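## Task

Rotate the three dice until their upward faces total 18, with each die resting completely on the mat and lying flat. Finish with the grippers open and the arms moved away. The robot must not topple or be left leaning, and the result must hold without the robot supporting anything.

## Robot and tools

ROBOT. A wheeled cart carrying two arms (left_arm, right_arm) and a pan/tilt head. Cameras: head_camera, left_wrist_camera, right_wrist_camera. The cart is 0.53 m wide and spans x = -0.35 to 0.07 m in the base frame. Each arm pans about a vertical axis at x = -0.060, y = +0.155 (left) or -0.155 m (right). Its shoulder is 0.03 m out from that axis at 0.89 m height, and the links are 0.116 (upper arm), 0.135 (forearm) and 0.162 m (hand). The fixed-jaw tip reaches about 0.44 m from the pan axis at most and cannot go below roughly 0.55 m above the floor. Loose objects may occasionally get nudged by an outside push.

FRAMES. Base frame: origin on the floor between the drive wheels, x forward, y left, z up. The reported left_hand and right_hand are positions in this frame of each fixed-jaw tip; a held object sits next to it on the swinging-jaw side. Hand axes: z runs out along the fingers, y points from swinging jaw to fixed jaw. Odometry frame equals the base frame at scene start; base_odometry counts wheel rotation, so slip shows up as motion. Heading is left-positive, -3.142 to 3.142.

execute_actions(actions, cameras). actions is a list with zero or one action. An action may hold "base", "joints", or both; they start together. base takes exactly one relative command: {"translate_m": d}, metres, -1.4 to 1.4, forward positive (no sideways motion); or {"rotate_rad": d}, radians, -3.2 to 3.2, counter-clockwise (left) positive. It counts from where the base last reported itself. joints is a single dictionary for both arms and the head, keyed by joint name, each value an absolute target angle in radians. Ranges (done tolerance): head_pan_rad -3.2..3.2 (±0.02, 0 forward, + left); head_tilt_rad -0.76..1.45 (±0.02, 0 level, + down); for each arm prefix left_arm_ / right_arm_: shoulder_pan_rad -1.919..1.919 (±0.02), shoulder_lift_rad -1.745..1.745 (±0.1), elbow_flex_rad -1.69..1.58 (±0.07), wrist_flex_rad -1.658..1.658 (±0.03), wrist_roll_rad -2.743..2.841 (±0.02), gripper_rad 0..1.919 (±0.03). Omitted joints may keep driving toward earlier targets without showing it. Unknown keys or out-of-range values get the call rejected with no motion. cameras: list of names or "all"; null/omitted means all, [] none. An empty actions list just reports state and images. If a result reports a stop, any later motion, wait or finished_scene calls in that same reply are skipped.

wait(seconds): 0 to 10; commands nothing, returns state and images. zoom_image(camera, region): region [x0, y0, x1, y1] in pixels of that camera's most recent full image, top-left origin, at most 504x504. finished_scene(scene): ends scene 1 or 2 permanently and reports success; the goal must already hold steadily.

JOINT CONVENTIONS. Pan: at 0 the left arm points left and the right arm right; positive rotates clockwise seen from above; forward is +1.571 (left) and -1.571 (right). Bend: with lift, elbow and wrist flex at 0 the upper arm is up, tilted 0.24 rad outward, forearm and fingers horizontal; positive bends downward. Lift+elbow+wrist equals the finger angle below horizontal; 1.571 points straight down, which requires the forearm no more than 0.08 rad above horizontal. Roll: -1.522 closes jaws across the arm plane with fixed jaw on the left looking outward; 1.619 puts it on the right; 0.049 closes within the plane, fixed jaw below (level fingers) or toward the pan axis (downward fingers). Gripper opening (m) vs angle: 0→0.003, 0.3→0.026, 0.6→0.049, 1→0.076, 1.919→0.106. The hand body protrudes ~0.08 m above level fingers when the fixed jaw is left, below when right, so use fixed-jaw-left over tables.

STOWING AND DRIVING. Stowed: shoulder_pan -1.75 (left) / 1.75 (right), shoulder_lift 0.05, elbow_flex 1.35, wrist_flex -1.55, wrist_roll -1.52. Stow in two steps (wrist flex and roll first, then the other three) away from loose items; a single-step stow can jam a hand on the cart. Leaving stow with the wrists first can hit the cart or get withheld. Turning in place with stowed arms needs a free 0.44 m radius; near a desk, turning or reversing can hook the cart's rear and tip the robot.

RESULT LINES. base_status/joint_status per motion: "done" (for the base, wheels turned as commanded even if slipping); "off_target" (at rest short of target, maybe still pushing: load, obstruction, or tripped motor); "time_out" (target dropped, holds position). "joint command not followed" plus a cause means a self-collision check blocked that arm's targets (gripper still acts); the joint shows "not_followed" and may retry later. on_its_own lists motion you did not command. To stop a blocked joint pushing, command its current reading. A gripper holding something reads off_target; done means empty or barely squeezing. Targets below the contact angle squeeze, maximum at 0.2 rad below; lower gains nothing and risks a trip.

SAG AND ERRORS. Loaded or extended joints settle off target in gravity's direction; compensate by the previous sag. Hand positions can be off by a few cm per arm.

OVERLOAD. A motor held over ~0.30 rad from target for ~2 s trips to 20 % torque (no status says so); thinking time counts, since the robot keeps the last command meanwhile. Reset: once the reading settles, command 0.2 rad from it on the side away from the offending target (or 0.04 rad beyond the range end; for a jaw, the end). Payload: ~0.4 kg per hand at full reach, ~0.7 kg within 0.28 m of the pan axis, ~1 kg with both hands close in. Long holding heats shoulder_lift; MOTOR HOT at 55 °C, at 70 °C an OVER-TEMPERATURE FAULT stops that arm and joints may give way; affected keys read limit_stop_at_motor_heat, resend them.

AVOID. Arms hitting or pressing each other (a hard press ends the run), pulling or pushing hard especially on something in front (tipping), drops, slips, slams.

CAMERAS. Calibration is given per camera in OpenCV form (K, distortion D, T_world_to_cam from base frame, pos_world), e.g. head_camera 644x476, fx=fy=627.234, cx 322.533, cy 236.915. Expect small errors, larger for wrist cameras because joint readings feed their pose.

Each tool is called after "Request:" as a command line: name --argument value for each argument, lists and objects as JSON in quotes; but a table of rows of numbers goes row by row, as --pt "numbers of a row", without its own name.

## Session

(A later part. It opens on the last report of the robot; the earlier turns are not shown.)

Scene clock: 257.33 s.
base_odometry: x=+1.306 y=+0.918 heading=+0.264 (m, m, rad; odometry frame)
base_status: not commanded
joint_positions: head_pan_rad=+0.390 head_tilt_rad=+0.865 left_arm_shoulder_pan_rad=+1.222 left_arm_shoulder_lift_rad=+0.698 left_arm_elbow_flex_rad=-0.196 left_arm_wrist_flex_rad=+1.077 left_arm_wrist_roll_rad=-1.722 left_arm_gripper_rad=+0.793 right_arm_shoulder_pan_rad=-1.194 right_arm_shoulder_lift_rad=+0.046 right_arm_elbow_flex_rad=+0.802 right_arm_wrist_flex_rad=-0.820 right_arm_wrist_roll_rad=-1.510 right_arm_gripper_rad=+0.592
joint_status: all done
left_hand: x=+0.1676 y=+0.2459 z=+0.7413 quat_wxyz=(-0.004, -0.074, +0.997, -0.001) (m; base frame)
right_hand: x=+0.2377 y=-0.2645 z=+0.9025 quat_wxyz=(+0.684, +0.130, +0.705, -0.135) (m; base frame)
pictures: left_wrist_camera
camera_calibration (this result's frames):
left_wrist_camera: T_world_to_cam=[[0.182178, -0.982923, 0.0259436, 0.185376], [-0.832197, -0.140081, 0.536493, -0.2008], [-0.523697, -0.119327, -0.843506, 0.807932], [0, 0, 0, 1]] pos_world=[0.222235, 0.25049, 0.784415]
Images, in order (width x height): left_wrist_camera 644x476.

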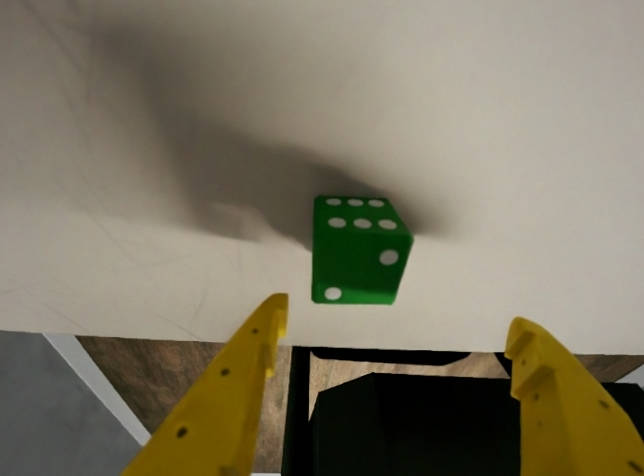

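Request:
execute_actions --actions '[{"joints":{"left_arm_shoulder_lift_rad":0.785,"left_arm_wrist_flex_rad":0.94}}]' --cameras '["left_wrist_camera"]'

Request:
execute_actions --actions '[{"joints":{"left_arm_gripper_rad":0.1}}]' --cameras '["left_wrist_camera"]'

Scene clock: 262.30 s.
base_odometry: x=+1.306 y=+0.918 heading=+0.264 (m, m, rad; odometry frame)
base_status: not commanded
joint_positions: head_pan_rad=+0.390 head_tilt_rad=+0.865 left_arm_shoulder_pan_rad=+1.222 left_arm_shoulder_lift_rad=+0.798 left_arm_elbow_flex_rad=-0.196 left_arm_wrist_flex_rad=+0.948 left_arm_wrist_roll_rad=-1.722 left_arm_gripper_rad=+0.793 right_arm_shoulder_pan_rad=-1.194 right_arm_shoulder_lift_rad=+0.046 right_arm_elbow_flex_rad=+0.802 right_arm_wrist_flex_rad=-0.820 right_arm_wrist_roll_rad=-1.510 right_arm_gripper_rad=+0.592
joint_status: all done
left_hand: x=+0.1717 y=+0.2474 z=+0.7200 quat_wxyz=(+0.010, -0.074, +0.997, +0.003) (m; base frame)
right_hand: x=+0.2377 y=-0.2645 z=+0.9025 quat_wxyz=(+0.684, +0.130, +0.705, -0.135) (m; base frame)
pictures: left_wrist_camera
camera_calibration (this result's frames):
left_wrist_camera: T_world_to_cam=[[0.181533, -0.983158, 0.0211314, 0.190286], [-0.846559, -0.145305, 0.512079, -0.164379], [-0.500384, -0.110848, -0.858679, 0.797107], [0, 0, 0, 1]] pos_world=[0.225159, 0.251554, 0.764612]
Images, in order (width x height): left_wrist_camera 644x476.

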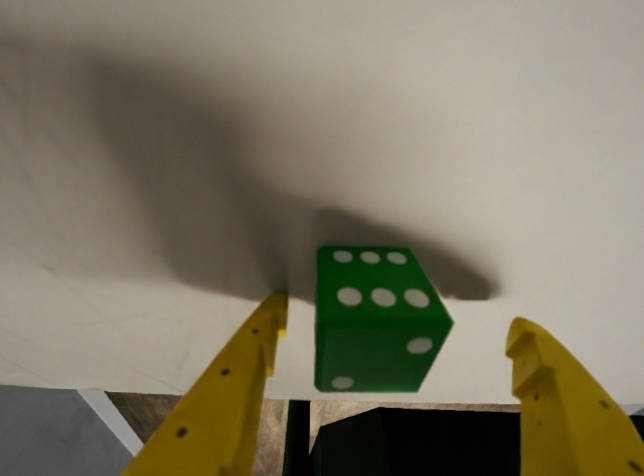

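Scene clock: 263.20 s.
base_odometry: x=+1.306 y=+0.918 heading=+0.264 (m, m, rad; odometry frame)
base_status: not commanded
joint_positions: head_pan_rad=+0.390 head_tilt_rad=+0.865 left_arm_shoulder_pan_rad=+1.222 left_arm_shoulder_lift_rad=+0.795 left_arm_elbow_flex_rad=-0.196 left_arm_wrist_flex_rad=+0.946 left_arm_wrist_roll_rad=-1.722 left_arm_gripper_rad=+0.296 right_arm_shoulder_pan_rad=-1.194 right_arm_shoulder_lift_rad=+0.046 right_arm_elbow_flex_rad=+0.802 right_arm_wrist_flex_rad=-0.820 right_arm_wrist_roll_rad=-1.510 right_arm_gripper_rad=+0.592
joint_status: left_arm_gripper_rad off_target (ended at +0.296, target +0.100)
left_hand: x=+0.1724 y=+0.2476 z=+0.7206 quat_wxyz=(+0.012, -0.074, +0.997, +0.003) (m; base frame)
right_hand: x=+0.2377 y=-0.2645 z=+0.9025 quat_wxyz=(+0.684, +0.130, +0.705, -0.135) (m; base frame)
pictures: left_wrist_camera
camera_calibration (this result's frames):
left_wrist_camera: T_world_to_cam=[[0.181443, -0.98319, 0.0203698, 0.190972], [-0.848765, -0.146107, 0.508184, -0.160683], [-0.496665, -0.109496, -0.861008, 0.798789], [0, 0, 0, 1]] pos_world=[0.225698, 0.251749, 0.76553]
Images, in order (width x height): left_wrist_camera 644x476.

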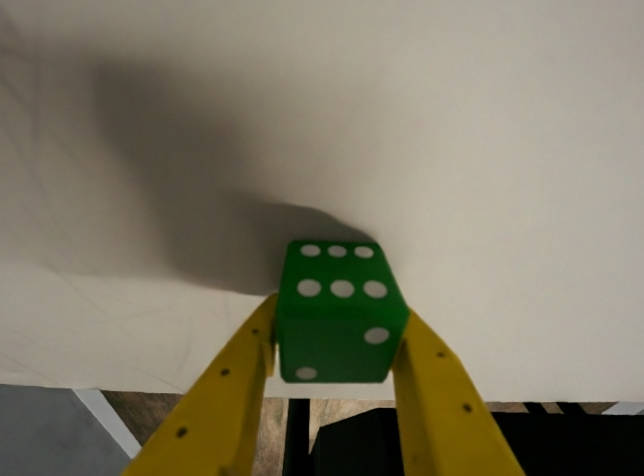

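Request:
execute_actions --actions '[{"joints":{"left_arm_shoulder_lift_rad":0.3}}]' --cameras '[]'

Request:
execute_actions --actions '[{"base":{"translate_m":-0.5},"joints":{"left_arm_wrist_roll_rad":-1.52,"left_arm_wrist_flex_rad":0.1,"left_arm_shoulder_pan_rad":1.8,"head_pan_rad":0.05}}]' --cameras '[]'

Request:
execute_actions --actions '[{"base":{"rotate_rad":-0.7}}]' --cameras '[]'

Request:
execute_actions --actions '[{"base":{"translate_m":0.39}}]' --cameras '[]'

Request:
execute_actions --actions '[{"base":{"rotate_rad":0.7}}]' --cameras '[]'

Request:
execute_actions --actions '[{"base":{"translate_m":0.12},"joints":{"left_arm_shoulder_lift_rad":0.9,"left_arm_elbow_flex_rad":0.0,"left_arm_wrist_flex_rad":-0.75}}]' --cameras '["head_camera","left_wrist_camera"]'

Scene clock: 281.23 s.
base_odometry: x=+1.306 y=+0.918 heading=+0.264 (m, m, rad; odometry frame)
base_status: not commanded
joint_positions: head_pan_rad=+0.390 head_tilt_rad=+0.865 left_arm_shoulder_pan_rad=+1.222 left_arm_shoulder_lift_rad=+0.356 left_arm_elbow_flex_rad=-0.196 left_arm_wrist_flex_rad=+0.946 left_arm_wrist_roll_rad=-1.722 left_arm_gripper_rad=+0.296 right_arm_shoulder_pan_rad=-1.194 right_arm_shoulder_lift_rad=+0.046 right_arm_elbow_flex_rad=+0.802 right_arm_wrist_flex_rad=-0.820 right_arm_wrist_roll_rad=-1.510 right_arm_gripper_rad=+0.592
joint_status: all done
left_hand: x=+0.2221 y=+0.2657 z=+0.8304 quat_wxyz=(+0.221, -0.072, +0.970, +0.062) (m; base frame)
right_hand: x=+0.2377 y=-0.2645 z=+0.9025 quat_wxyz=(+0.684, +0.130, +0.705, -0.135) (m; base frame)
pictures: none
No camera images: the call's "cameras" was empty. Leave "cameras" out to get every camera's image.

Scene clock: 284.50 s.
base_odometry: x=+0.824 y=+0.787 heading=+0.259 (m, m, rad; odometry frame)
base_status: done
joint_positions: head_pan_rad=+0.060 head_tilt_rad=+0.865 left_arm_shoulder_pan_rad=+1.794 left_arm_shoulder_lift_rad=+0.356 left_arm_elbow_flex_rad=-0.194 left_arm_wrist_flex_rad=+0.115 left_arm_wrist_roll_rad=-1.527 left_arm_gripper_rad=+0.296 right_arm_shoulder_pan_rad=-1.194 right_arm_shoulder_lift_rad=+0.046 right_arm_elbow_flex_rad=+0.802 right_arm_wrist_flex_rad=-0.820 right_arm_wrist_roll_rad=-1.510 right_arm_gripper_rad=+0.592
joint_status: all done
left_hand: x=+0.3164 y=+0.0774 z=+0.9291 quat_wxyz=(+0.599, +0.091, +0.793, -0.066) (m; base frame)
right_hand: x=+0.2377 y=-0.2645 z=+0.9025 quat_wxyz=(+0.684, +0.130, +0.705, -0.135) (m; base frame)
pictures: none
No camera images: the call's "cameras" was empty. Leave "cameras" out to get every camera's image.

Scene clock: 286.07 s.
base_odometry: x=+0.823 y=+0.787 heading=-0.440 (m, m, rad; odometry frame)
base_status: done
joint_positions: head_pan_rad=+0.060 head_tilt_rad=+0.865 left_arm_shoulder_pan_rad=+1.796 left_arm_shoulder_lift_rad=+0.356 left_arm_elbow_flex_rad=-0.194 left_arm_wrist_flex_rad=+0.115 left_arm_wrist_roll_rad=-1.527 left_arm_gripper_rad=+0.296 right_arm_shoulder_pan_rad=-1.194 right_arm_shoulder_lift_rad=+0.046 right_arm_elbow_flex_rad=+0.802 right_arm_wrist_flex_rad=-0.820 right_arm_wrist_roll_rad=-1.510 right_arm_gripper_rad=+0.592
joint_status: not commanded
left_hand: x=+0.3163 y=+0.0769 z=+0.9291 quat_wxyz=(+0.599, +0.092, +0.793, -0.066) (m; base frame)
right_hand: x=+0.2377 y=-0.2645 z=+0.9025 quat_wxyz=(+0.684, +0.130, +0.705, -0.135) (m; base frame)
pictures: none
No camera images: the call's "cameras" was empty. Leave "cameras" out to get every camera's image.

Scene clock: 288.93 s.
base_odometry: x=+1.176 y=+0.619 heading=-0.442 (m, m, rad; odometry frame)
base_status: done
joint_positions: head_pan_rad=+0.060 head_tilt_rad=+0.865 left_arm_shoulder_pan_rad=+1.796 left_arm_shoulder_lift_rad=+0.356 left_arm_elbow_flex_rad=-0.194 left_arm_wrist_flex_rad=+0.115 left_arm_wrist_roll_rad=-1.527 left_arm_gripper_rad=+0.296 right_arm_shoulder_pan_rad=-1.194 right_arm_shoulder_lift_rad=+0.046 right_arm_elbow_flex_rad=+0.802 right_arm_wrist_flex_rad=-0.820 right_arm_wrist_roll_rad=-1.510 right_arm_gripper_rad=+0.592
joint_status: not commanded
left_hand: x=+0.3163 y=+0.0769 z=+0.9291 quat_wxyz=(+0.599, +0.092, +0.793, -0.066) (m; base frame)
right_hand: x=+0.2377 y=-0.2645 z=+0.9025 quat_wxyz=(+0.684, +0.130, +0.705, -0.135) (m; base frame)
pictures: none
No camera images: the call's "cameras" was empty. Leave "cameras" out to get every camera's image.

Scene clock: 290.50 s.
base_odometry: x=+1.175 y=+0.619 heading=+0.257 (m, m, rad; odometry frame)
base_status: done
joint_positions: head_pan_rad=+0.060 head_tilt_rad=+0.865 left_arm_shoulder_pan_rad=+1.796 left_arm_shoulder_lift_rad=+0.356 left_arm_elbow_flex_rad=-0.194 left_arm_wrist_flex_rad=+0.115 left_arm_wrist_roll_rad=-1.527 left_arm_gripper_rad=+0.296 right_arm_shoulder_pan_rad=-1.194 right_arm_shoulder_lift_rad=+0.046 right_arm_elbow_flex_rad=+0.802 right_arm_wrist_flex_rad=-0.820 right_arm_wrist_roll_rad=-1.510 right_arm_gripper_rad=+0.592
joint_status: not commanded
left_hand: x=+0.3163 y=+0.0769 z=+0.9291 quat_wxyz=(+0.599, +0.092, +0.793, -0.066) (m; base frame)
right_hand: x=+0.2377 y=-0.2645 z=+0.9025 quat_wxyz=(+0.684, +0.130, +0.705, -0.135) (m; base frame)
pictures: none
No camera images: the call's "cameras" was empty. Leave "cameras" out to get every camera's image.

Scene clock: 291.93 s.
base_odometry: x=+1.291 y=+0.650 heading=+0.260 (m, m, rad; odometry frame)
base_status: done
joint_positions: head_pan_rad=+0.060 head_tilt_rad=+0.865 left_arm_shoulder_pan_rad=+1.796 left_arm_shoulder_lift_rad=+0.924 left_arm_elbow_flex_rad=+0.004 left_arm_wrist_flex_rad=-0.733 left_arm_wrist_roll_rad=-1.527 left_arm_gripper_rad=+0.296 right_arm_shoulder_pan_rad=-1.194 right_arm_shoulder_lift_rad=+0.046 right_arm_elbow_flex_rad=+0.802 right_arm_wrist_flex_rad=-0.820 right_arm_wrist_roll_rad=-1.510 right_arm_gripper_rad=+0.592
joint_status: all done
left_hand: x=+0.3118 y=+0.0779 z=+0.8036 quat_wxyz=(+0.631, +0.089, +0.767, -0.070) (m; base frame)
right_hand: x=+0.2377 y=-0.2645 z=+0.9025 quat_wxyz=(+0.684, +0.130, +0.705, -0.135) (m; base frame)
pictures: head_camera, left_wrist_camera
camera_calibration (this result's frames):
head_camera: T_world_to_cam=[[0.119139, -0.992734, -0.016868, 0.021497], [-0.747336, -0.0784779, -0.659795, 0.765785], [0.653678, 0.0912137, -0.751256, 0.886348], [0, 0, 0, 1]] pos_world=[-0.00964841, 0.00059096, 1.1715]
left_wrist_camera: T_world_to_cam=[[-0.240874, -0.969988, 0.0332196, 0.117411], [-0.668495, 0.140997, -0.730229, 0.807268], [0.70363, -0.1981, -0.682394, 0.409935], [0, 0, 0, 1]] pos_world=[0.279493, 0.0812733, 0.865328]
Images, in order (width x height): head_camera 644x476, left_wrist_camera 644x476.

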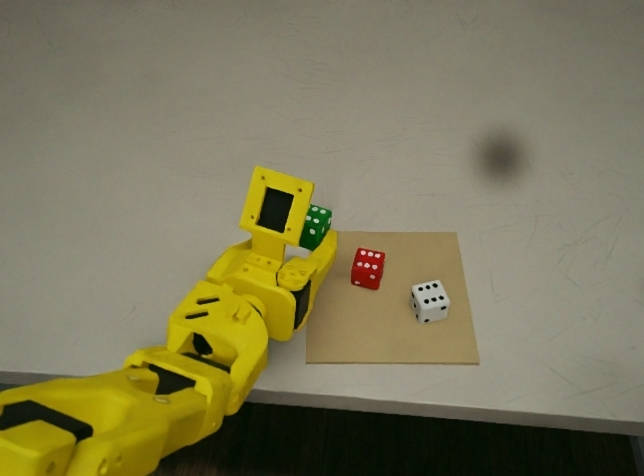

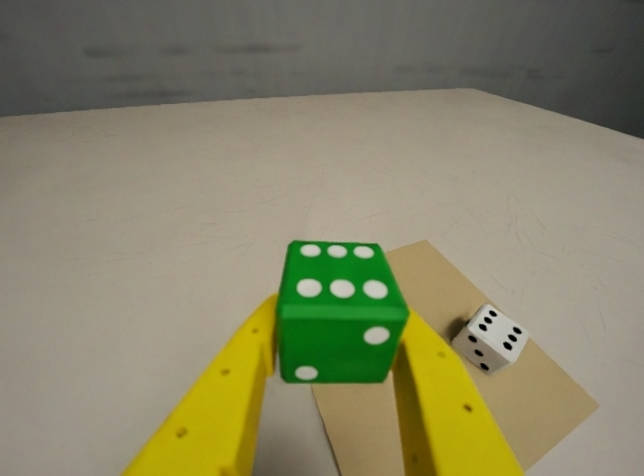

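Request:
execute_actions --actions '[{"base":{"translate_m":-0.12},"joints":{"left_arm_shoulder_pan_rad":1.87}}]'

Request:
execute_actions --actions '[{"joints":{"left_arm_shoulder_lift_rad":1.25,"left_arm_elbow_flex_rad":-0.25,"left_arm_wrist_flex_rad":-0.9}}]'

Scene clock: 306.57 s.
base_odometry: x=+1.175 y=+0.620 heading=+0.258 (m, m, rad; odometry frame)
base_status: done
joint_positions: head_pan_rad=+0.060 head_tilt_rad=+0.865 left_arm_shoulder_pan_rad=+1.865 left_arm_shoulder_lift_rad=+0.924 left_arm_elbow_flex_rad=+0.004 left_arm_wrist_flex_rad=-0.735 left_arm_wrist_roll_rad=-1.527 left_arm_gripper_rad=+0.296 right_arm_shoulder_pan_rad=-1.194 right_arm_shoulder_lift_rad=+0.046 right_arm_elbow_flex_rad=+0.802 right_arm_wrist_flex_rad=-0.820 right_arm_wrist_roll_rad=-1.510 right_arm_gripper_rad=+0.592
joint_status: all done
left_hand: x=+0.3057 y=+0.0524 z=+0.8038 quat_wxyz=(+0.629, +0.115, +0.763, -0.092) (m; base frame)
right_hand: x=+0.2377 y=-0.2645 z=+0.9025 quat_wxyz=(+0.684, +0.130, +0.705, -0.135) (m; base frame)
pictures: head_camera, left_wrist_camera, right_wrist_camera
camera_calibration (this result's frames):
head_camera: T_world_to_cam=[[0.119139, -0.992734, -0.016868, 0.0214971], [-0.747336, -0.078478, -0.659795, 0.765785], [0.653678, 0.0912137, -0.751256, 0.886348], [0, 0, 0, 1]] pos_world=[-0.00964841, 0.000590965, 1.1715]
left_wrist_camera: T_world_to_cam=[[-0.307253, -0.951049, 0.0331912, 0.110528], [-0.656105, 0.186445, -0.731276, 0.801592], [0.689291, -0.246464, -0.681273, 0.415404], [0, 0, 0, 1]] pos_world=[0.273554, 0.0580463, 0.86552]
right_wrist_camera: T_world_to_cam=[[-0.409337, -0.911409, 0.0421492, -0.194912], [-0.500971, 0.185909, -0.845261, 0.953655], [0.762543, -0.367112, -0.532688, 0.264947], [0, 0, 0, 1]] pos_world=[0.195935, -0.257671, 0.955437]
Images, in order (width x height): head_camera 644x476, left_wrist_camera 644x476, right_wrist_camera 644x476.

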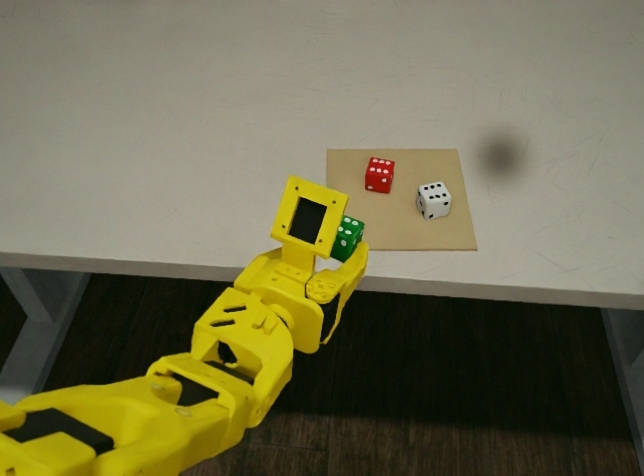

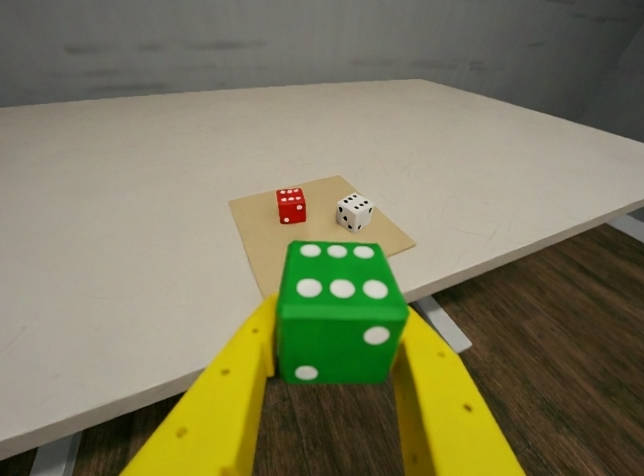

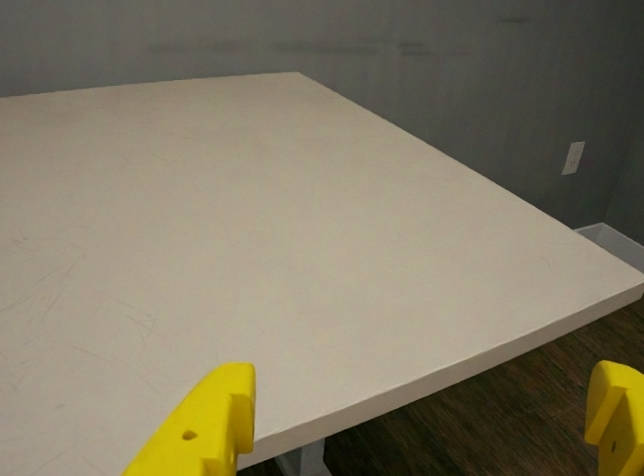

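Scene clock: 307.60 s.
base_odometry: x=+1.175 y=+0.620 heading=+0.258 (m, m, rad; odometry frame)
base_status: not commanded
joint_positions: head_pan_rad=+0.060 head_tilt_rad=+0.865 left_arm_shoulder_pan_rad=+1.865 left_arm_shoulder_lift_rad=+1.275 left_arm_elbow_flex_rad=-0.219 left_arm_wrist_flex_rad=-0.884 left_arm_wrist_roll_rad=-1.527 left_arm_gripper_rad=+0.296 right_arm_shoulder_pan_rad=-1.194 right_arm_shoulder_lift_rad=+0.046 right_arm_elbow_flex_rad=+0.802 right_arm_wrist_flex_rad=-0.820 right_arm_wrist_roll_rad=-1.510 right_arm_gripper_rad=+0.592
joint_status: all done
left_hand: x=+0.3014 y=+0.0537 z=+0.7574 quat_wxyz=(+0.637, +0.114, +0.757, -0.093) (m; base frame)
right_hand: x=+0.2377 y=-0.2645 z=+0.9025 quat_wxyz=(+0.684, +0.130, +0.705, -0.135) (m; base frame)
pictures: head_camera, left_wrist_camera, right_wrist_camera
camera_calibration (this result's frames):
head_camera: T_world_to_cam=[[0.119139, -0.992734, -0.016868, 0.021497], [-0.747336, -0.0784779, -0.659795, 0.765785], [0.653678, 0.0912137, -0.751256, 0.886348], [0, 0, 0, 1]] pos_world=[-0.00964841, 0.000590961, 1.1715]
left_wrist_camera: T_world_to_cam=[[-0.307883, -0.950858, 0.0328144, 0.112451], [-0.642018, 0.182182, -0.74473, 0.770801], [0.702154, -0.250357, -0.666559, 0.372216], [0, 0, 0, 1]] pos_world=[0.268137, 0.0596859, 0.818452]
right_wrist_camera: T_world_to_cam=[[-0.409337, -0.911409, 0.0421492, -0.194912], [-0.500971, 0.185909, -0.845261, 0.953655], [0.762543, -0.367112, -0.532688, 0.264947], [0, 0, 0, 1]] pos_world=[0.195935, -0.257671, 0.955437]
Images, in order (width x height): head_camera 644x476, left_wrist_camera 644x476, right_wrist_camera 644x476.

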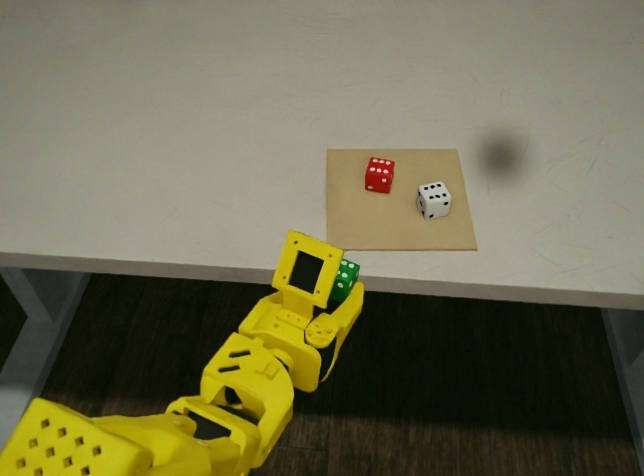

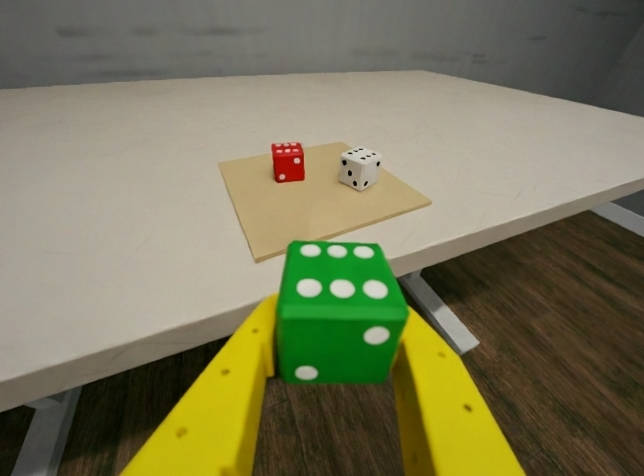

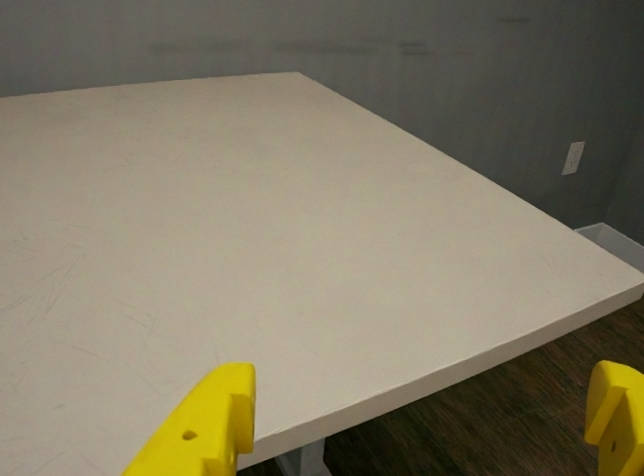

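Request:
execute_actions --actions '[{"base":{"translate_m":0.07},"joints":{"left_arm_shoulder_pan_rad":1.93 ,"left_arm_shoulder_lift_rad":1.25}}]' --cameras '[]'

Request:
execute_actions --actions '[{"base":{"translate_m":0.07},"joints":{"left_arm_shoulder_pan_rad":1.915}}]' --cameras '["head_camera","left_wrist_camera"]'

Scene clock: 314.97 s.
base_odometry: x=+1.243 y=+0.637 heading=+0.257 (m, m, rad; odometry frame)
base_status: done
joint_positions: head_pan_rad=+0.060 head_tilt_rad=+0.865 left_arm_shoulder_pan_rad=+1.903 left_arm_shoulder_lift_rad=+1.275 left_arm_elbow_flex_rad=-0.220 left_arm_wrist_flex_rad=-0.884 left_arm_wrist_roll_rad=-1.527 left_arm_gripper_rad=+0.296 right_arm_shoulder_pan_rad=-1.194 right_arm_shoulder_lift_rad=+0.046 right_arm_elbow_flex_rad=+0.802 right_arm_wrist_flex_rad=-0.820 right_arm_wrist_roll_rad=-1.510 right_arm_gripper_rad=+0.592
joint_status: left_arm_shoulder_pan_rad off_target (ended at +1.903, target +1.930); the others done
joint sent to its limit — the command would take left_arm_shoulder_pan_rad past its upper limit, so that joint was sent only as far as its limit.
left_hand: x=+0.2975 y=+0.0398 z=+0.7578 quat_wxyz=(+0.636, +0.128, +0.754, -0.105) (m; base frame)
right_hand: x=+0.2377 y=-0.2645 z=+0.9025 quat_wxyz=(+0.684, +0.130, +0.705, -0.135) (m; base frame)
pictures: none
No camera images: the call's "cameras" was empty. Leave "cameras" out to get every camera's image.

Scene clock: 316.03 s.
base_odometry: x=+1.311 y=+0.655 heading=+0.256 (m, m, rad; odometry frame)
base_status: done
joint_positions: head_pan_rad=+0.060 head_tilt_rad=+0.865 left_arm_shoulder_pan_rad=+1.903 left_arm_shoulder_lift_rad=+1.275 left_arm_elbow_flex_rad=-0.220 left_arm_wrist_flex_rad=-0.884 left_arm_wrist_roll_rad=-1.527 left_arm_gripper_rad=+0.296 right_arm_shoulder_pan_rad=-1.194 right_arm_shoulder_lift_rad=+0.046 right_arm_elbow_flex_rad=+0.802 right_arm_wrist_flex_rad=-0.820 right_arm_wrist_roll_rad=-1.510 right_arm_gripper_rad=+0.592
joint_status: all done
joint sent to its limit — the command would take left_arm_shoulder_pan_rad past its upper limit, so that joint was sent only as far as its limit.
left_hand: x=+0.2975 y=+0.0398 z=+0.7578 quat_wxyz=(+0.636, +0.128, +0.754, -0.105) (m; base frame)
right_hand: x=+0.2377 y=-0.2645 z=+0.9025 quat_wxyz=(+0.684, +0.130, +0.705, -0.135) (m; base frame)
pictures: head_camera, left_wrist_camera
camera_calibration (this result's frames):
head_camera: T_world_to_cam=[[0.119136, -0.992735, -0.0168673, 0.0214961], [-0.747328, -0.0784748, -0.659804, 0.765796], [0.653687, 0.091212, -0.751248, 0.88634], [0, 0, 0, 1]] pos_world=[-0.00964866, 0.000590818, 1.1715]
left_wrist_camera: T_world_to_cam=[[-0.344161, -0.938338, 0.0327849, 0.108367], [-0.633481, 0.20629, -0.745753, 0.76833], [0.693005, -0.277427, -0.665416, 0.374684], [0, 0, 0, 1]] pos_world=[0.264359, 0.0471345, 0.818752]
Images, in order (width x height): head_camera 644x476, left_wrist_camera 644x476.

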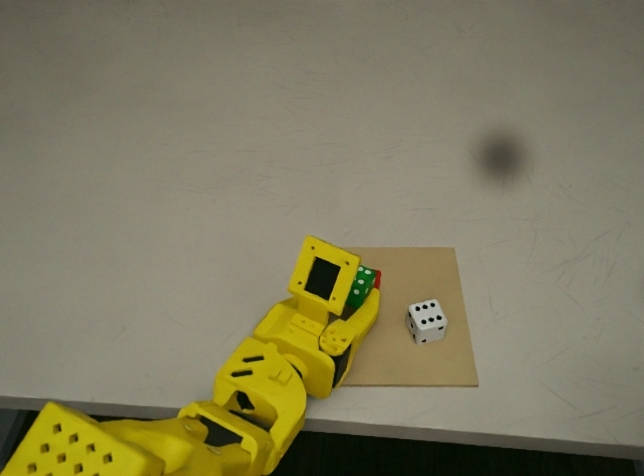

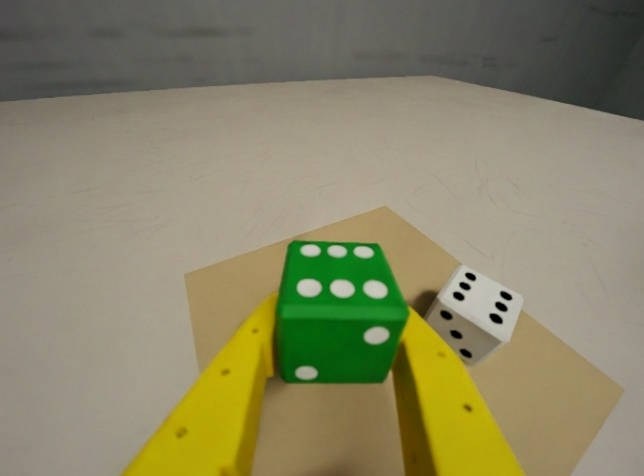

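Request:
execute_actions --actions '[{"base":{"translate_m":-0.05}}]' --cameras '[]'

Request:
execute_actions --actions '[{"joints":{"left_arm_shoulder_lift_rad":1.295,"left_arm_wrist_flex_rad":-0.93}}]' --cameras '["head_camera","left_wrist_camera"]'

Scene clock: 321.37 s.
base_odometry: x=+1.262 y=+0.642 heading=+0.256 (m, m, rad; odometry frame)
base_status: done
joint_positions: head_pan_rad=+0.060 head_tilt_rad=+0.865 left_arm_shoulder_pan_rad=+1.903 left_arm_shoulder_lift_rad=+1.275 left_arm_elbow_flex_rad=-0.220 left_arm_wrist_flex_rad=-0.884 left_arm_wrist_roll_rad=-1.527 left_arm_gripper_rad=+0.296 right_arm_shoulder_pan_rad=-1.194 right_arm_shoulder_lift_rad=+0.046 right_arm_elbow_flex_rad=+0.802 right_arm_wrist_flex_rad=-0.820 right_arm_wrist_roll_rad=-1.510 right_arm_gripper_rad=+0.592
joint_status: not commanded
left_hand: x=+0.2975 y=+0.0398 z=+0.7578 quat_wxyz=(+0.636, +0.128, +0.754, -0.105) (m; base frame)
right_hand: x=+0.2377 y=-0.2645 z=+0.9025 quat_wxyz=(+0.684, +0.130, +0.705, -0.135) (m; base frame)
pictures: none
No camera images: the call's "cameras" was empty. Leave "cameras" out to get every camera's image.

Scene clock: 321.97 s.
base_odometry: x=+1.262 y=+0.642 heading=+0.256 (m, m, rad; odometry frame)
base_status: not commanded
joint_positions: head_pan_rad=+0.060 head_tilt_rad=+0.865 left_arm_shoulder_pan_rad=+1.903 left_arm_shoulder_lift_rad=+1.318 left_arm_elbow_flex_rad=-0.220 left_arm_wrist_flex_rad=-0.914 left_arm_wrist_roll_rad=-1.527 left_arm_gripper_rad=+0.296 right_arm_shoulder_pan_rad=-1.194 right_arm_shoulder_lift_rad=+0.046 right_arm_elbow_flex_rad=+0.802 right_arm_wrist_flex_rad=-0.820 right_arm_wrist_roll_rad=-1.510 right_arm_gripper_rad=+0.592
joint_status: all done
left_hand: x=+0.2926 y=+0.0415 z=+0.7479 quat_wxyz=(+0.631, +0.129, +0.758, -0.104) (m; base frame)
right_hand: x=+0.2377 y=-0.2645 z=+0.9025 quat_wxyz=(+0.684, +0.130, +0.705, -0.135) (m; base frame)
pictures: head_camera, left_wrist_camera
camera_calibration (this result's frames):
head_camera: T_world_to_cam=[[0.119136, -0.992735, -0.0168673, 0.0214961], [-0.747329, -0.0784748, -0.659804, 0.765796], [0.653687, 0.0912119, -0.751248, 0.88634], [0, 0, 0, 1]] pos_world=[-0.00964865, 0.000590816, 1.1715]
left_wrist_camera: T_world_to_cam=[[-0.343779, -0.93847, 0.0330189, 0.10831], [-0.642084, 0.209258, -0.737522, 0.753753], [0.685233, -0.274745, -0.674515, 0.380958], [0, 0, 0, 1]] pos_world=[0.260163, 0.0485825, 0.809296]
Images, in order (width x height): head_camera 644x476, left_wrist_camera 644x476.

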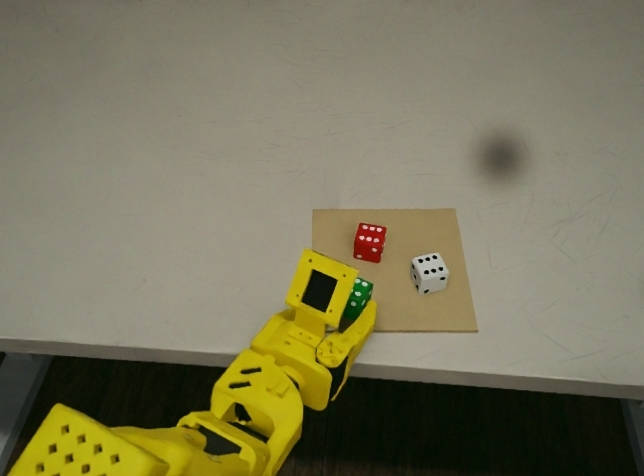

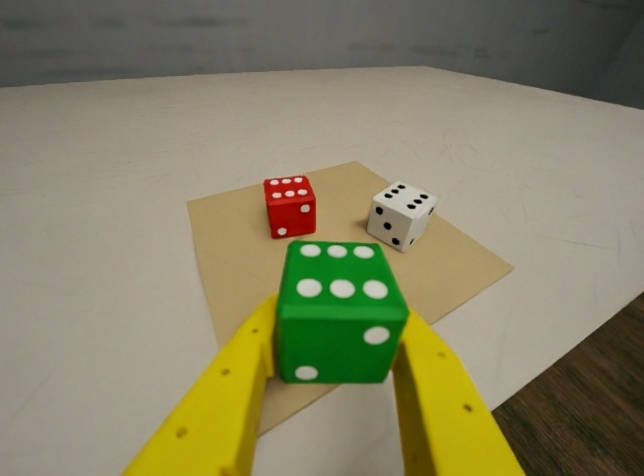

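Request:
execute_actions --actions '[{"base":{"translate_m":0.018},"joints":{"left_arm_shoulder_lift_rad":1.37}}]' --cameras '["head_camera","left_wrist_camera"]'

Scene clock: 326.77 s.
base_odometry: x=+1.280 y=+0.647 heading=+0.256 (m, m, rad; odometry frame)
base_status: done
joint_positions: head_pan_rad=+0.060 head_tilt_rad=+0.865 left_arm_shoulder_pan_rad=+1.903 left_arm_shoulder_lift_rad=+1.390 left_arm_elbow_flex_rad=-0.225 left_arm_wrist_flex_rad=-0.919 left_arm_wrist_roll_rad=-1.527 left_arm_gripper_rad=+0.296 right_arm_shoulder_pan_rad=-1.194 right_arm_shoulder_lift_rad=+0.046 right_arm_elbow_flex_rad=+0.802 right_arm_wrist_flex_rad=-0.820 right_arm_wrist_roll_rad=-1.510 right_arm_gripper_rad=+0.592
joint_status: all done
left_hand: x=+0.2827 y=+0.0449 z=+0.7255 quat_wxyz=(+0.607, +0.132, +0.777, -0.100) (m; base frame)
right_hand: x=+0.2377 y=-0.2645 z=+0.9025 quat_wxyz=(+0.684, +0.130, +0.705, -0.135) (m; base frame)
pictures: head_camera, left_wrist_camera
camera_calibration (this result's frames):
head_camera: T_world_to_cam=[[0.119137, -0.992735, -0.0168654, 0.0214939], [-0.747307, -0.0784737, -0.659829, 0.765825], [0.653711, 0.0912135, -0.751227, 0.886316], [0, 0, 0, 1]] pos_world=[-0.00964932, 0.000590783, 1.1715]
left_wrist_camera: T_world_to_cam=[[-0.341782, -0.939159, 0.0341396, 0.107505], [-0.684641, 0.223943, -0.693625, 0.709675], [0.643779, -0.260442, -0.719527, 0.417299], [0, 0, 0, 1]] pos_world=[0.253968, 0.0507201, 0.788836]
Images, in order (width x height): head_camera 644x476, left_wrist_camera 644x476.

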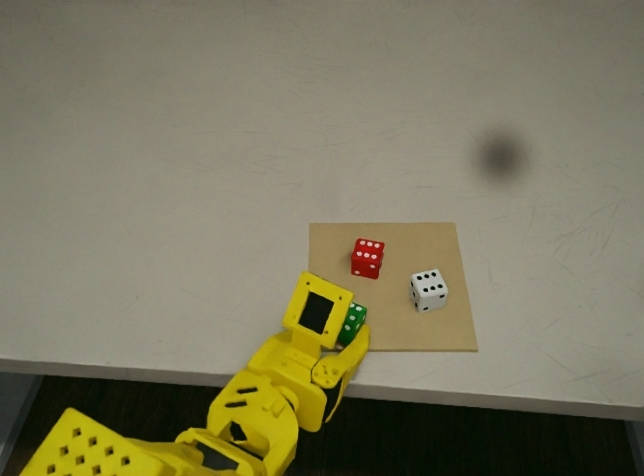

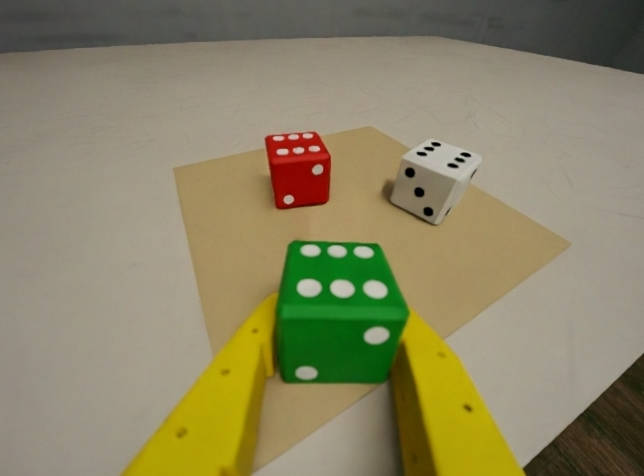

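Request:
execute_actions --actions '[{"base":{"translate_m":0.035},"joints":{"left_arm_shoulder_lift_rad":1.345}}]' --cameras '["head_camera"]'

Request:
execute_actions --actions '[{"joints":{"left_arm_gripper_rad":0.6}}]' --cameras '["head_camera"]'

Request:
execute_actions --actions '[{"base":{"translate_m":-0.08}}]' --cameras '[]'

Request:
execute_actions --actions '[{"base":{"translate_m":-0.12},"joints":{"left_arm_shoulder_lift_rad":0.4,"left_arm_shoulder_pan_rad":1.3}}]' --cameras '["head_camera"]'

Scene clock: 335.03 s.
base_odometry: x=+1.315 y=+0.656 heading=+0.255 (m, m, rad; odometry frame)
base_status: done
joint_positions: head_pan_rad=+0.060 head_tilt_rad=+0.865 left_arm_shoulder_pan_rad=+1.903 left_arm_shoulder_lift_rad=+1.390 left_arm_elbow_flex_rad=-0.226 left_arm_wrist_flex_rad=-0.919 left_arm_wrist_roll_rad=-1.527 left_arm_gripper_rad=+0.296 right_arm_shoulder_pan_rad=-1.194 right_arm_shoulder_lift_rad=+0.046 right_arm_elbow_flex_rad=+0.802 right_arm_wrist_flex_rad=-0.820 right_arm_wrist_roll_rad=-1.510 right_arm_gripper_rad=+0.592
joint_status: all done
left_hand: x=+0.2829 y=+0.0449 z=+0.7258 quat_wxyz=(+0.607, +0.132, +0.777, -0.100) (m; base frame)
right_hand: x=+0.2377 y=-0.2645 z=+0.9025 quat_wxyz=(+0.684, +0.130, +0.705, -0.135) (m; base frame)
pictures: head_camera
camera_calibration (this result's frames):
head_camera: T_world_to_cam=[[0.119137, -0.992735, -0.0168646, 0.021493], [-0.747299, -0.078473, -0.659838, 0.765836], [0.653721, 0.0912139, -0.751218, 0.886307], [0, 0, 0, 1]] pos_world=[-0.00964957, 0.00059076, 1.1715]
Images, in order (width x height): head_camera 644x476.

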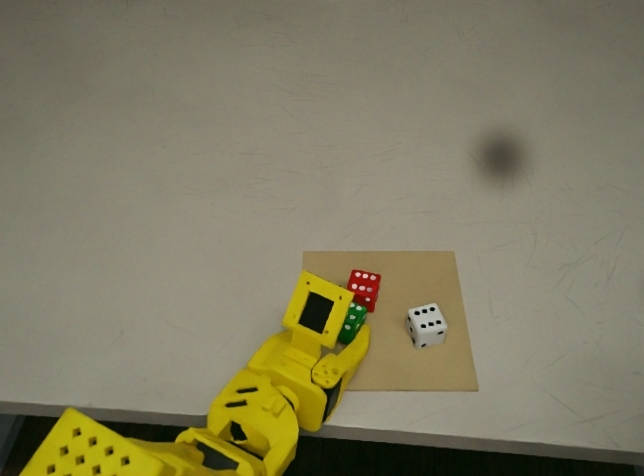

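Scene clock: 335.83 s.
base_odometry: x=+1.315 y=+0.656 heading=+0.255 (m, m, rad; odometry frame)
base_status: not commanded
joint_positions: head_pan_rad=+0.060 head_tilt_rad=+0.865 left_arm_shoulder_pan_rad=+1.903 left_arm_shoulder_lift_rad=+1.390 left_arm_elbow_flex_rad=-0.226 left_arm_wrist_flex_rad=-0.919 left_arm_wrist_roll_rad=-1.527 left_arm_gripper_rad=+0.592 right_arm_shoulder_pan_rad=-1.194 right_arm_shoulder_lift_rad=+0.046 right_arm_elbow_flex_rad=+0.802 right_arm_wrist_flex_rad=-0.820 right_arm_wrist_roll_rad=-1.510 right_arm_gripper_rad=+0.592
joint_status: all done
left_hand: x=+0.2829 y=+0.0449 z=+0.7258 quat_wxyz=(+0.607, +0.132, +0.777, -0.100) (m; base frame)
right_hand: x=+0.2377 y=-0.2645 z=+0.9025 quat_wxyz=(+0.684, +0.130, +0.705, -0.135) (m; base frame)
pictures: head_camera
camera_calibration (this result's frames):
head_camera: T_world_to_cam=[[0.119137, -0.992735, -0.0168646, 0.021493], [-0.747299, -0.0784732, -0.659838, 0.765836], [0.653721, 0.0912141, -0.751218, 0.886307], [0, 0, 0, 1]] pos_world=[-0.00964957, 0.000590768, 1.1715]
Images, in order (width x height): head_camera 644x476.

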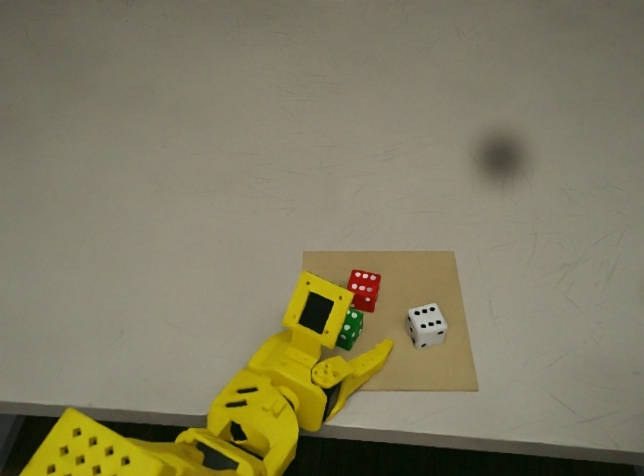

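Scene clock: 337.07 s.
base_odometry: x=+1.237 y=+0.636 heading=+0.257 (m, m, rad; odometry frame)
base_status: done
joint_positions: head_pan_rad=+0.060 head_tilt_rad=+0.865 left_arm_shoulder_pan_rad=+1.903 left_arm_shoulder_lift_rad=+1.390 left_arm_elbow_flex_rad=-0.226 left_arm_wrist_flex_rad=-0.919 left_arm_wrist_roll_rad=-1.527 left_arm_gripper_rad=+0.593 right_arm_shoulder_pan_rad=-1.194 right_arm_shoulder_lift_rad=+0.046 right_arm_elbow_flex_rad=+0.802 right_arm_wrist_flex_rad=-0.820 right_arm_wrist_roll_rad=-1.510 right_arm_gripper_rad=+0.592
joint_status: not commanded
left_hand: x=+0.2829 y=+0.0449 z=+0.7258 quat_wxyz=(+0.607, +0.132, +0.777, -0.100) (m; base frame)
right_hand: x=+0.2377 y=-0.2645 z=+0.9025 quat_wxyz=(+0.684, +0.130, +0.705, -0.135) (m; base frame)
pictures: none
No camera images: the call's "cameras" was empty. Leave "cameras" out to get every camera's image.

Scene clock: 338.50 s.
base_odometry: x=+1.122 y=+0.606 heading=+0.257 (m, m, rad; odometry frame)
base_status: done
joint_positions: head_pan_rad=+0.060 head_tilt_rad=+0.865 left_arm_shoulder_pan_rad=+1.303 left_arm_shoulder_lift_rad=+0.456 left_arm_elbow_flex_rad=-0.226 left_arm_wrist_flex_rad=-0.919 left_arm_wrist_roll_rad=-1.527 left_arm_gripper_rad=+0.593 right_arm_shoulder_pan_rad=-1.194 right_arm_shoulder_lift_rad=+0.046 right_arm_elbow_flex_rad=+0.802 right_arm_wrist_flex_rad=-0.820 right_arm_wrist_roll_rad=-1.510 right_arm_gripper_rad=+0.592
joint_status: all done
left_hand: x=+0.2867 y=+0.2580 z=+1.0591 quat_wxyz=(+0.896, -0.056, +0.423, +0.123) (m; base frame)
right_hand: x=+0.2377 y=-0.2645 z=+0.9025 quat_wxyz=(+0.684, +0.130, +0.705, -0.135) (m; base frame)
pictures: head_camera
camera_calibration (this result's frames):
head_camera: T_world_to_cam=[[0.119137, -0.992735, -0.0168646, 0.021493], [-0.747299, -0.0784731, -0.659838, 0.765836], [0.653721, 0.091214, -0.751219, 0.886307], [0, 0, 0, 1]] pos_world=[-0.00964957, 0.000590763, 1.1715]
Images, in order (width x height): head_camera 644x476.

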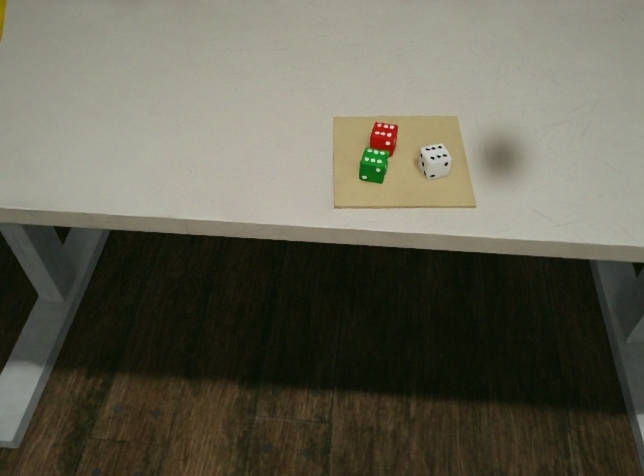

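Request:
zoom_image --camera "head_camera" --region '[320,100,490,220]'

Region (320, 100, 490, 220) of head_camera's 644x476 image, scaled by 2.965; it fills the top 356 rows of this view, and the rest is white.

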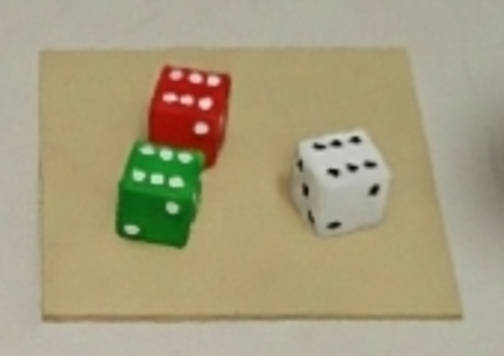

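All show six and sit flat on the mat.

Request:
finished_scene --scene 2

The scene is finished: the task was done.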